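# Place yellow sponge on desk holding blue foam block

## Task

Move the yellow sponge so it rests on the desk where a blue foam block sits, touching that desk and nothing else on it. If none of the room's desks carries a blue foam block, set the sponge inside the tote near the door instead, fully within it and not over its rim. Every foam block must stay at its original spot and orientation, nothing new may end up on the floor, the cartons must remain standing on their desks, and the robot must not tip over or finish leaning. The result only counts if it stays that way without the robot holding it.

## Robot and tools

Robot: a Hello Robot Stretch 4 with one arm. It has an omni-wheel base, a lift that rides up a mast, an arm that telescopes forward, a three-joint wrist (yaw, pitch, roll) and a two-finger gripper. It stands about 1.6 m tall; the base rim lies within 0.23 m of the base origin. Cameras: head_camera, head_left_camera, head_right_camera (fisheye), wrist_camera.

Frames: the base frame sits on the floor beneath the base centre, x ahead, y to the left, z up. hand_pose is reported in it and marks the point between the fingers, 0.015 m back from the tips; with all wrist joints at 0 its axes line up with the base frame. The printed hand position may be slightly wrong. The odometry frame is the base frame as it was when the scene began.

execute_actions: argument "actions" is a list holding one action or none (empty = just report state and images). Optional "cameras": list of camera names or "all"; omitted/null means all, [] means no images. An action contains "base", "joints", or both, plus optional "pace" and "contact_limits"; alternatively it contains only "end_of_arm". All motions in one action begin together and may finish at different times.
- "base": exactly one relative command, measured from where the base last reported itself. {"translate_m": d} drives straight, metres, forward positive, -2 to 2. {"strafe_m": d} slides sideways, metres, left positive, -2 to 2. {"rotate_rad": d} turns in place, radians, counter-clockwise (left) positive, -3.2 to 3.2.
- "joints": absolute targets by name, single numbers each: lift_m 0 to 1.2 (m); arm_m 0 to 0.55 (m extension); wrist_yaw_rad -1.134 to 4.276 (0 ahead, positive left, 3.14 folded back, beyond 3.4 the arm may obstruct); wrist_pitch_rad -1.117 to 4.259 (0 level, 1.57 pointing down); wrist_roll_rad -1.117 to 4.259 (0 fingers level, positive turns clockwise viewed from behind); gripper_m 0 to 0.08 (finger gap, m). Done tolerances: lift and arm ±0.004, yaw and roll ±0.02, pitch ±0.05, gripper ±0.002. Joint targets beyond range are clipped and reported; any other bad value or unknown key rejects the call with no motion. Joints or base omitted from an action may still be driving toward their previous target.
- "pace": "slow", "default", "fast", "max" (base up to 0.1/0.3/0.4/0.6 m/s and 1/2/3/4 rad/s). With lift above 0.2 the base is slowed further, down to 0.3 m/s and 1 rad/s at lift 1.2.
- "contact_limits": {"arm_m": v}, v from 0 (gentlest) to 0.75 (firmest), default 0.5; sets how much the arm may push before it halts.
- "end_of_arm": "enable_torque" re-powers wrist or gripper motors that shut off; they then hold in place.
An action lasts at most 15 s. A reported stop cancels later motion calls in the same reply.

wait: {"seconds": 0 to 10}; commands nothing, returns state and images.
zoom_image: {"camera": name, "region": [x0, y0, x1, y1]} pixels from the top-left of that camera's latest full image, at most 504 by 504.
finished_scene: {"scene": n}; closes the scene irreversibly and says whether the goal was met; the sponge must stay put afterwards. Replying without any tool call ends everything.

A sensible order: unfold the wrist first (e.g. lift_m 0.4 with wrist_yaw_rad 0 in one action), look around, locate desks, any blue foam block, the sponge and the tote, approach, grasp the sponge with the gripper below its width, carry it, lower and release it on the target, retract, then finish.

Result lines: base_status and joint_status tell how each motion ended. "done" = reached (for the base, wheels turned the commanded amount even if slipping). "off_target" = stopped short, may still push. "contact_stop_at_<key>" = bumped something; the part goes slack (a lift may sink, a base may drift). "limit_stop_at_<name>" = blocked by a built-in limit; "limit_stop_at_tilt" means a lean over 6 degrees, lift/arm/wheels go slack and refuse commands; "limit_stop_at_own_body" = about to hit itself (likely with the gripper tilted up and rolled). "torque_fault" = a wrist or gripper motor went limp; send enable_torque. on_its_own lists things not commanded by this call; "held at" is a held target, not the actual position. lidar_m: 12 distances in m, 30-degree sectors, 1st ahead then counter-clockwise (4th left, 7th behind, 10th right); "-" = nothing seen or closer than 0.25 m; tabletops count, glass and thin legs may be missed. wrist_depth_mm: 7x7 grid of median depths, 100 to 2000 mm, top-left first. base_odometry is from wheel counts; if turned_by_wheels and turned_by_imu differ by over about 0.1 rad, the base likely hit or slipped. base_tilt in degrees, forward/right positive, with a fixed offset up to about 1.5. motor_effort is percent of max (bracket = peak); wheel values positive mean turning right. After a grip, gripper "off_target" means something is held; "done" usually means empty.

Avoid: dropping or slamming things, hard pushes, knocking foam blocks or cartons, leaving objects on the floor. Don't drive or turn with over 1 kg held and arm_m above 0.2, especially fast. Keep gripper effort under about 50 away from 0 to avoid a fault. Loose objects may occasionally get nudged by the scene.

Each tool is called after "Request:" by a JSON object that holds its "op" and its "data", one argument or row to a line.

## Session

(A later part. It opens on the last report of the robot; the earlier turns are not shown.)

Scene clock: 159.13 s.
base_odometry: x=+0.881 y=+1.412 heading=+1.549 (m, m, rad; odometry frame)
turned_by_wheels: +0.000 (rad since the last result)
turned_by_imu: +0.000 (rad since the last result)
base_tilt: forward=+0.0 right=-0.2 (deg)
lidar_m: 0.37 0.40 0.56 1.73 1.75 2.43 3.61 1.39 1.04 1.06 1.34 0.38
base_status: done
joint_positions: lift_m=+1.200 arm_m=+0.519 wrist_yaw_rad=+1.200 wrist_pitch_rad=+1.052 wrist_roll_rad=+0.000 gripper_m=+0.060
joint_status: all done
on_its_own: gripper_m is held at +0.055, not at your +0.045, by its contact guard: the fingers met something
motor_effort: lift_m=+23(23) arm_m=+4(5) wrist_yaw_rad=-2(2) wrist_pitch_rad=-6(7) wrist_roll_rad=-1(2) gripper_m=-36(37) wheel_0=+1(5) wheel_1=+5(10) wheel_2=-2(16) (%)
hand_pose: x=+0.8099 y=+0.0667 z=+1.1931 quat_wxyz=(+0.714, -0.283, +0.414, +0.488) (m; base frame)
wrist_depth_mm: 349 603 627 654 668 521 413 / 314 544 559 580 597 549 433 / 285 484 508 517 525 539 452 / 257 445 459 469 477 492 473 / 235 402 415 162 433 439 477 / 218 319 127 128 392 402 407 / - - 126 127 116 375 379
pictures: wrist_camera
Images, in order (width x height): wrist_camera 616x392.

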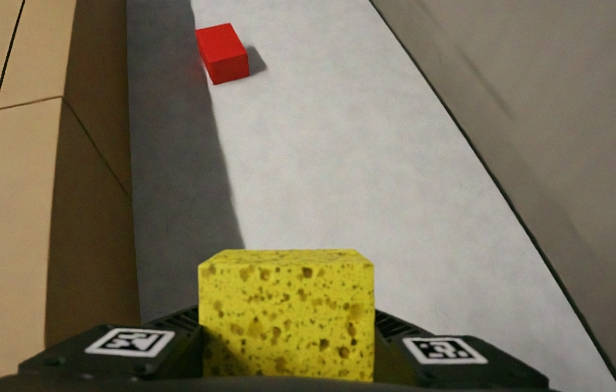

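Request:
{"op": "execute_actions", "data": {
  "actions": [
    {"base":{"translate_m":-1.38},"joints":{"arm_m":0.05}}
  ],
  "cameras": []
}}

Request:
{"op": "execute_actions", "data": {
  "actions": [
    {"base":{"rotate_rad":-1.57},"joints":{"wrist_yaw_rad":0,"wrist_pitch_rad":1.57,"lift_m":0.5}}
  ],
  "cameras": []
}}

Request:
{"op": "execute_actions", "data": {
  "actions": [
    {"joints":{"arm_m":0.35}}
  ],
  "cameras": ["head_camera","wrist_camera"]
}}

Scene clock: 172.50 s.
base_odometry: x=+0.851 y=+0.032 heading=+1.549 (m, m, rad; odometry frame)
turned_by_wheels: +0.000 (rad since the last result)
turned_by_imu: +0.008 (rad since the last result)
base_tilt: forward=+0.0 right=-0.2 (deg)
lidar_m: 1.74 1.84 1.72 1.68 1.75 1.41 1.39 1.72 1.28 0.63 1.01 1.42
base_status: done
joint_positions: lift_m=+1.200 arm_m=+0.051 wrist_yaw_rad=+1.200 wrist_pitch_rad=+1.052 wrist_roll_rad=+0.000 gripper_m=+0.060
joint_status: all done
on_its_own: gripper_m is held at +0.055, not at your +0.045, by its contact guard: the fingers met something
motor_effort: lift_m=+23(23) arm_m=-4(3) wrist_yaw_rad=-2(1) wrist_pitch_rad=-7(6) wrist_roll_rad=+1(1) gripper_m=-36(35) wheel_0=-2(5) wheel_1=-3(10) wheel_2=+1(13) (%)
hand_pose: x=+0.3413 y=+0.0666 z=+1.1931 quat_wxyz=(+0.714, -0.283, +0.414, +0.488) (m; base frame)
wrist_depth_mm: - - - - - - - / 1863 1863 1863 1921 - - - / 1661 1708 1708 1708 1808 1756 1808 / 1464 1537 1576 1576 1576 1576 1618 / 1366 1397 1397 162 1430 1430 1499 / 1255 1281 127 128 1308 1336 1366 / - - 127 128 116 1281 1281
pictures: none
No camera images: the call's "cameras" was empty. Leave "cameras" out to get every camera's image.

Scene clock: 176.10 s.
base_odometry: x=+0.851 y=+0.032 heading=-0.020 (m, m, rad; odometry frame)
turned_by_wheels: -1.569 (rad since the last result)
turned_by_imu: -1.596 (rad since the last result)
base_tilt: forward=+0.0 right=-0.3 (deg)
lidar_m: 0.61 1.02 1.41 1.74 1.85 1.76 1.87 2.60 1.39 1.35 1.71 1.28
base_status: done
joint_positions: lift_m=+0.500 arm_m=+0.051 wrist_yaw_rad=+0.000 wrist_pitch_rad=+1.570 wrist_roll_rad=+0.000 gripper_m=+0.060
joint_status: all done
on_its_own: gripper_m is held at +0.055, not at your +0.045, by its contact guard: the fingers met something
motor_effort: lift_m=+14(21) arm_m=-4(4) wrist_yaw_rad=-2(6) wrist_pitch_rad=-4(2) wrist_roll_rad=+0(1) gripper_m=-35(35) wheel_0=+3(6) wheel_1=+5(12) wheel_2=+3(8) (%)
hand_pose: x=+0.2217 y=-0.0874 z=+0.4659 quat_wxyz=(+0.707, +0.000, +0.707, +0.000) (m; base frame)
wrist_depth_mm: 609 609 621 621 634 640 640 / 603 609 615 627 627 634 640 / 603 603 609 615 615 634 627 / 597 603 615 615 621 621 627 / 591 597 609 162 609 615 627 / 591 394 127 128 609 621 621 / - - 126 127 116 615 615
pictures: none
No camera images: the call's "cameras" was empty. Leave "cameras" out to get every camera's image.

Scene clock: 178.10 s.
base_odometry: x=+0.851 y=+0.032 heading=-0.020 (m, m, rad; odometry frame)
turned_by_wheels: +0.000 (rad since the last result)
turned_by_imu: +0.000 (rad since the last result)
base_tilt: forward=+0.1 right=-0.2 (deg)
lidar_m: 0.62 1.02 1.39 1.74 1.86 1.76 1.88 2.60 1.40 1.36 1.70 1.25
base_status: not commanded
joint_positions: lift_m=+0.500 arm_m=+0.349 wrist_yaw_rad=+0.000 wrist_pitch_rad=+1.570 wrist_roll_rad=+0.000 gripper_m=+0.060
joint_status: all done
on_its_own: gripper_m is held at +0.055, not at your +0.045, by its contact guard: the fingers met something
motor_effort: lift_m=+15(15) arm_m=+4(2) wrist_yaw_rad=-4(1) wrist_pitch_rad=-1(2) wrist_roll_rad=+1(0) gripper_m=-36(34) wheel_0=+3(3) wheel_1=+5(6) wheel_2=+3(3) (%)
hand_pose: x=+0.5204 y=-0.0874 z=+0.4659 quat_wxyz=(+0.707, +0.000, +0.707, +0.000) (m; base frame)
wrist_depth_mm: 603 609 615 615 627 627 640 / 603 603 609 615 627 627 640 / 597 603 609 615 621 627 627 / 597 603 609 609 615 621 627 / 597 597 603 162 609 615 621 / 585 591 127 128 609 615 621 / - - 126 127 116 615 621
pictures: head_camera, wrist_camera
Images, in order (width x height): head_camera 420x560, wrist_camera 616x392.

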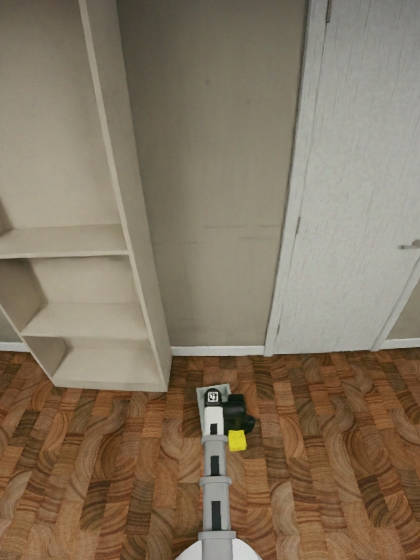

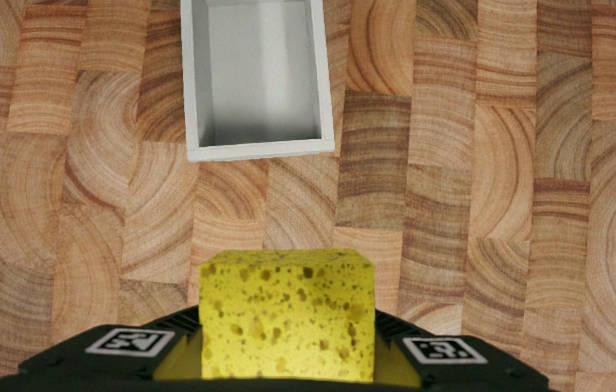

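Request:
{"op": "execute_actions", "data": {
  "actions": [
    {"base":{"strafe_m":0.045},"joints":{"arm_m":0.5}}
  ],
  "cameras": []
}}

Request:
{"op": "execute_actions", "data": {
  "actions": [
    {"base":{"translate_m":0.1},"joints":{"lift_m":0.3}}
  ],
  "cameras": ["head_camera","wrist_camera"]
}}

Scene clock: 185.37 s.
base_odometry: x=+0.852 y=+0.077 heading=-0.020 (m, m, rad; odometry frame)
turned_by_wheels: +0.000 (rad since the last result)
turned_by_imu: +0.001 (rad since the last result)
base_tilt: forward=+0.1 right=-0.2 (deg)
lidar_m: 0.64 0.98 1.39 1.68 1.80 1.76 1.85 2.60 1.46 1.41 1.73 1.29
base_status: done
joint_positions: lift_m=+0.500 arm_m=+0.499 wrist_yaw_rad=+0.000 wrist_pitch_rad=+1.570 wrist_roll_rad=+0.000 gripper_m=+0.060
joint_status: all done
on_its_own: gripper_m is held at +0.055, not at your +0.045, by its contact guard: the fingers met something
motor_effort: lift_m=+15(15) arm_m=+4(4) wrist_yaw_rad=-1(2) wrist_pitch_rad=-2(3) wrist_roll_rad=-1(2) gripper_m=-35(35) wheel_0=-1(4) wheel_1=+3(10) wheel_2=+0(2) (%)
hand_pose: x=+0.6704 y=-0.0874 z=+0.4659 quat_wxyz=(+0.707, +0.000, +0.707, +0.000) (m; base frame)
wrist_depth_mm: 539 615 615 621 634 627 634 / 603 603 580 549 627 627 640 / 597 603 603 609 621 627 627 / 591 597 603 603 615 627 621 / 591 597 569 162 609 615 627 / 585 591 127 128 609 615 621 / - - 126 128 116 615 609
pictures: none
No camera images: the call's "cameras" was empty. Leave "cameras" out to get every camera's image.

Scene clock: 187.27 s.
base_odometry: x=+0.952 y=+0.075 heading=-0.019 (m, m, rad; odometry frame)
turned_by_wheels: +0.000 (rad since the last result)
turned_by_imu: +0.000 (rad since the last result)
base_tilt: forward=+0.1 right=-0.2 (deg)
lidar_m: 0.52 0.90 1.26 1.69 1.80 1.86 1.93 1.92 1.44 1.42 1.59 0.63
base_status: done
joint_positions: lift_m=+0.300 arm_m=+0.499 wrist_yaw_rad=+0.000 wrist_pitch_rad=+1.570 wrist_roll_rad=+0.000 gripper_m=+0.060
joint_status: all done
on_its_own: gripper_m is held at +0.055, not at your +0.045, by its contact guard: the fingers met something
motor_effort: lift_m=+14(16) arm_m=+4(4) wrist_yaw_rad=-2(4) wrist_pitch_rad=-3(1) wrist_roll_rad=+0(0) gripper_m=-37(35) wheel_0=+2(9) wheel_1=+4(9) wheel_2=-1(10) (%)
hand_pose: x=+0.6704 y=-0.0874 z=+0.2659 quat_wxyz=(+0.707, +0.000, +0.707, +0.000) (m; base frame)
wrist_depth_mm: 413 413 415 418 424 430 430 / 410 407 325 315 421 424 430 / 404 407 407 413 418 424 424 / 402 402 407 410 418 418 424 / 399 399 357 162 415 418 421 / 399 307 127 128 293 418 421 / - - 126 127 116 415 415
pictures: head_camera, wrist_camera
Images, in order (width x height): head_camera 420x560, wrist_camera 616x392.

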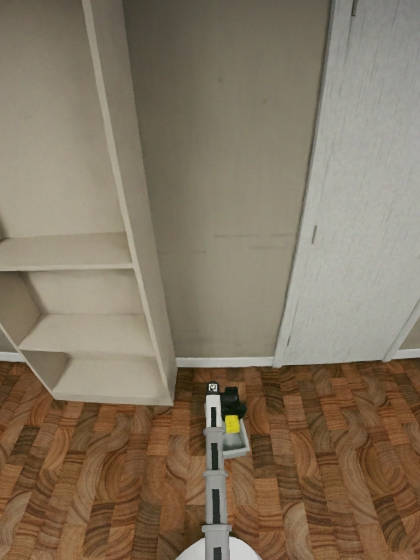

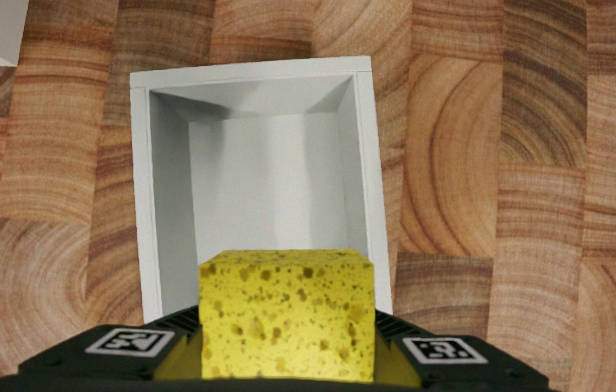

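Request:
{"op": "execute_actions", "data": {
  "actions": [
    {"base":{"strafe_m":0.022},"joints":{"lift_m":0.2}}
  ],
  "cameras": []
}}

Request:
{"op": "execute_actions", "data": {
  "actions": [
    {"joints":{"lift_m":0.072},"pace":"slow"}
  ],
  "cameras": ["wrist_camera"]
}}

Request:
{"op": "execute_actions", "data": {
  "actions": [
    {"joints":{"gripper_m":0.075}}
  ],
  "cameras": []
}}

Request:
{"op": "execute_actions", "data": {
  "actions": [
    {"joints":{"lift_m":0.35}}
  ],
  "cameras": ["wrist_camera"]
}}

Scene clock: 195.40 s.
base_odometry: x=+0.952 y=+0.097 heading=-0.019 (m, m, rad; odometry frame)
turned_by_wheels: +0.000 (rad since the last result)
turned_by_imu: +0.001 (rad since the last result)
base_tilt: forward=+0.1 right=-0.2 (deg)
lidar_m: 0.54 0.87 1.26 1.65 1.78 1.88 1.96 2.70 1.47 1.42 1.59 0.56
base_status: done
joint_positions: lift_m=+0.200 arm_m=+0.499 wrist_yaw_rad=+0.000 wrist_pitch_rad=+1.570 wrist_roll_rad=+0.000 gripper_m=+0.060
joint_status: all done
on_its_own: gripper_m is held at +0.055, not at your +0.045, by its contact guard: the fingers met something
motor_effort: lift_m=+14(14) arm_m=+4(4) wrist_yaw_rad=-3(3) wrist_pitch_rad=+0(3) wrist_roll_rad=+1(1) gripper_m=-36(37) wheel_0=+1(8) wheel_1=+1(9) wheel_2=+0(1) (%)
hand_pose: x=+0.6704 y=-0.0874 z=+0.1659 quat_wxyz=(+0.707, +0.000, +0.707, +0.000) (m; base frame)
wrist_depth_mm: 312 195 207 216 213 325 329 / 309 208 287 306 258 324 327 / 307 221 310 312 271 322 324 / 304 217 307 310 282 319 322 / 304 210 286 161 260 317 319 / 301 189 127 128 216 315 319 / - - 127 127 116 317 317
pictures: none
No camera images: the call's "cameras" was empty. Leave "cameras" out to get every camera's image.

Scene clock: 197.30 s.
base_odometry: x=+0.952 y=+0.097 heading=-0.019 (m, m, rad; odometry frame)
turned_by_wheels: +0.000 (rad since the last result)
turned_by_imu: +0.000 (rad since the last result)
base_tilt: forward=+0.1 right=-0.2 (deg)
lidar_m: 0.56 0.88 1.26 1.68 1.78 1.87 1.96 2.71 1.49 1.42 1.57 0.57
base_status: not commanded
joint_positions: lift_m=+0.072 arm_m=+0.499 wrist_yaw_rad=+0.000 wrist_pitch_rad=+1.570 wrist_roll_rad=+0.000 gripper_m=+0.060
joint_status: all done
on_its_own: gripper_m is held at +0.055, not at your +0.045, by its contact guard: the fingers met something
motor_effort: lift_m=+14(16) arm_m=+4(4) wrist_yaw_rad=-2(4) wrist_pitch_rad=+0(0) wrist_roll_rad=+0(0) gripper_m=-35(37) wheel_0=+1(1) wheel_1=+1(2) wheel_2=+0(0) (%)
hand_pose: x=+0.6704 y=-0.0874 z=+0.0379 quat_wxyz=(+0.707, +0.000, +0.707, +0.000) (m; base frame)
wrist_depth_mm: 136 183 185 187 188 138 - / 136 182 183 186 187 142 - / 134 181 183 184 186 146 - / 132 180 182 183 185 150 - / 129 179 180 162 183 153 - / 126 172 127 128 183 156 - / - - 126 127 116 128 -
pictures: wrist_camera
Images, in order (width x height): wrist_camera 616x392.

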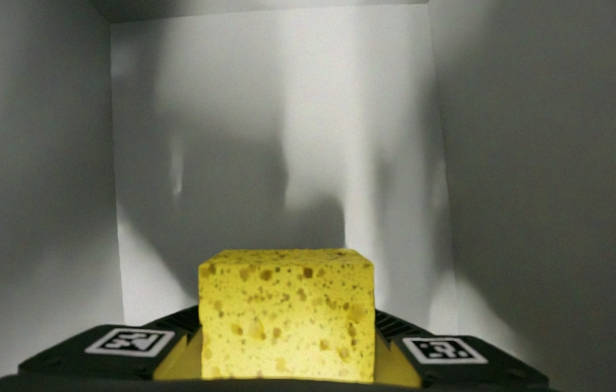

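Scene clock: 198.13 s.
base_odometry: x=+0.952 y=+0.097 heading=-0.019 (m, m, rad; odometry frame)
turned_by_wheels: +0.000 (rad since the last result)
turned_by_imu: +0.000 (rad since the last result)
base_tilt: forward=+0.1 right=-0.2 (deg)
lidar_m: 0.57 0.89 1.26 1.66 1.80 1.89 1.95 2.71 1.48 1.42 1.58 0.55
base_status: not commanded
joint_positions: lift_m=+0.072 arm_m=+0.499 wrist_yaw_rad=+0.000 wrist_pitch_rad=+1.570 wrist_roll_rad=+0.000 gripper_m=+0.075
joint_status: all done
motor_effort: lift_m=+14(15) arm_m=+4(4) wrist_yaw_rad=-3(2) wrist_pitch_rad=-1(2) wrist_roll_rad=+0(1) gripper_m=-1(37) wheel_0=+1(1) wheel_1=+2(2) wheel_2=+0(0) (%)
hand_pose: x=+0.6704 y=-0.0874 z=+0.0379 quat_wxyz=(+0.707, +0.000, +0.707, +0.000) (m; base frame)
wrist_depth_mm: 136 182 185 187 188 138 - / 135 182 184 185 187 142 - / 134 181 183 185 186 146 - / 132 181 182 183 185 150 - / 129 179 180 160 183 153 - / 125 162 137 137 147 156 - / - - 135 136 126 - -
pictures: none
No camera images: the call's "cameras" was empty. Leave "cameras" out to get every camera's image.

Scene clock: 200.33 s.
base_odometry: x=+0.952 y=+0.097 heading=-0.019 (m, m, rad; odometry frame)
turned_by_wheels: +0.000 (rad since the last result)
turned_by_imu: +0.001 (rad since the last result)
base_tilt: forward=+0.1 right=-0.1 (deg)
lidar_m: 0.53 0.88 1.25 1.66 1.79 1.89 1.95 2.71 1.47 1.43 1.59 0.57
base_status: not commanded
joint_positions: lift_m=+0.350 arm_m=+0.499 wrist_yaw_rad=+0.000 wrist_pitch_rad=+1.570 wrist_roll_rad=+0.000 gripper_m=+0.075
joint_status: all done
motor_effort: lift_m=+24(25) arm_m=+4(4) wrist_yaw_rad=-4(2) wrist_pitch_rad=-1(1) wrist_roll_rad=+1(2) gripper_m=+3(3) wheel_0=+1(1) wheel_1=+1(1) wheel_2=+0(0) (%)
hand_pose: x=+0.6704 y=-0.0874 z=+0.3152 quat_wxyz=(+0.707, +0.000, +0.707, +0.000) (m; base frame)
wrist_depth_mm: 439 459 466 469 477 480 480 / 452 459 462 379 477 477 480 / 455 455 404 459 466 473 477 / 452 452 449 459 466 469 473 / 449 452 449 410 459 466 469 / 442 449 407 452 418 466 466 / - - 366 394 127 - 466
pictures: wrist_camera
Images, in order (width x height): wrist_camera 616x392.

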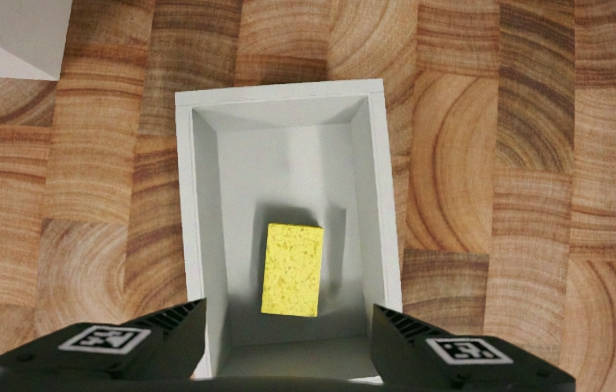

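Request:
{"op": "finished_scene", "data": {
  "scene": 1
}}

The scene is finished: the task was done.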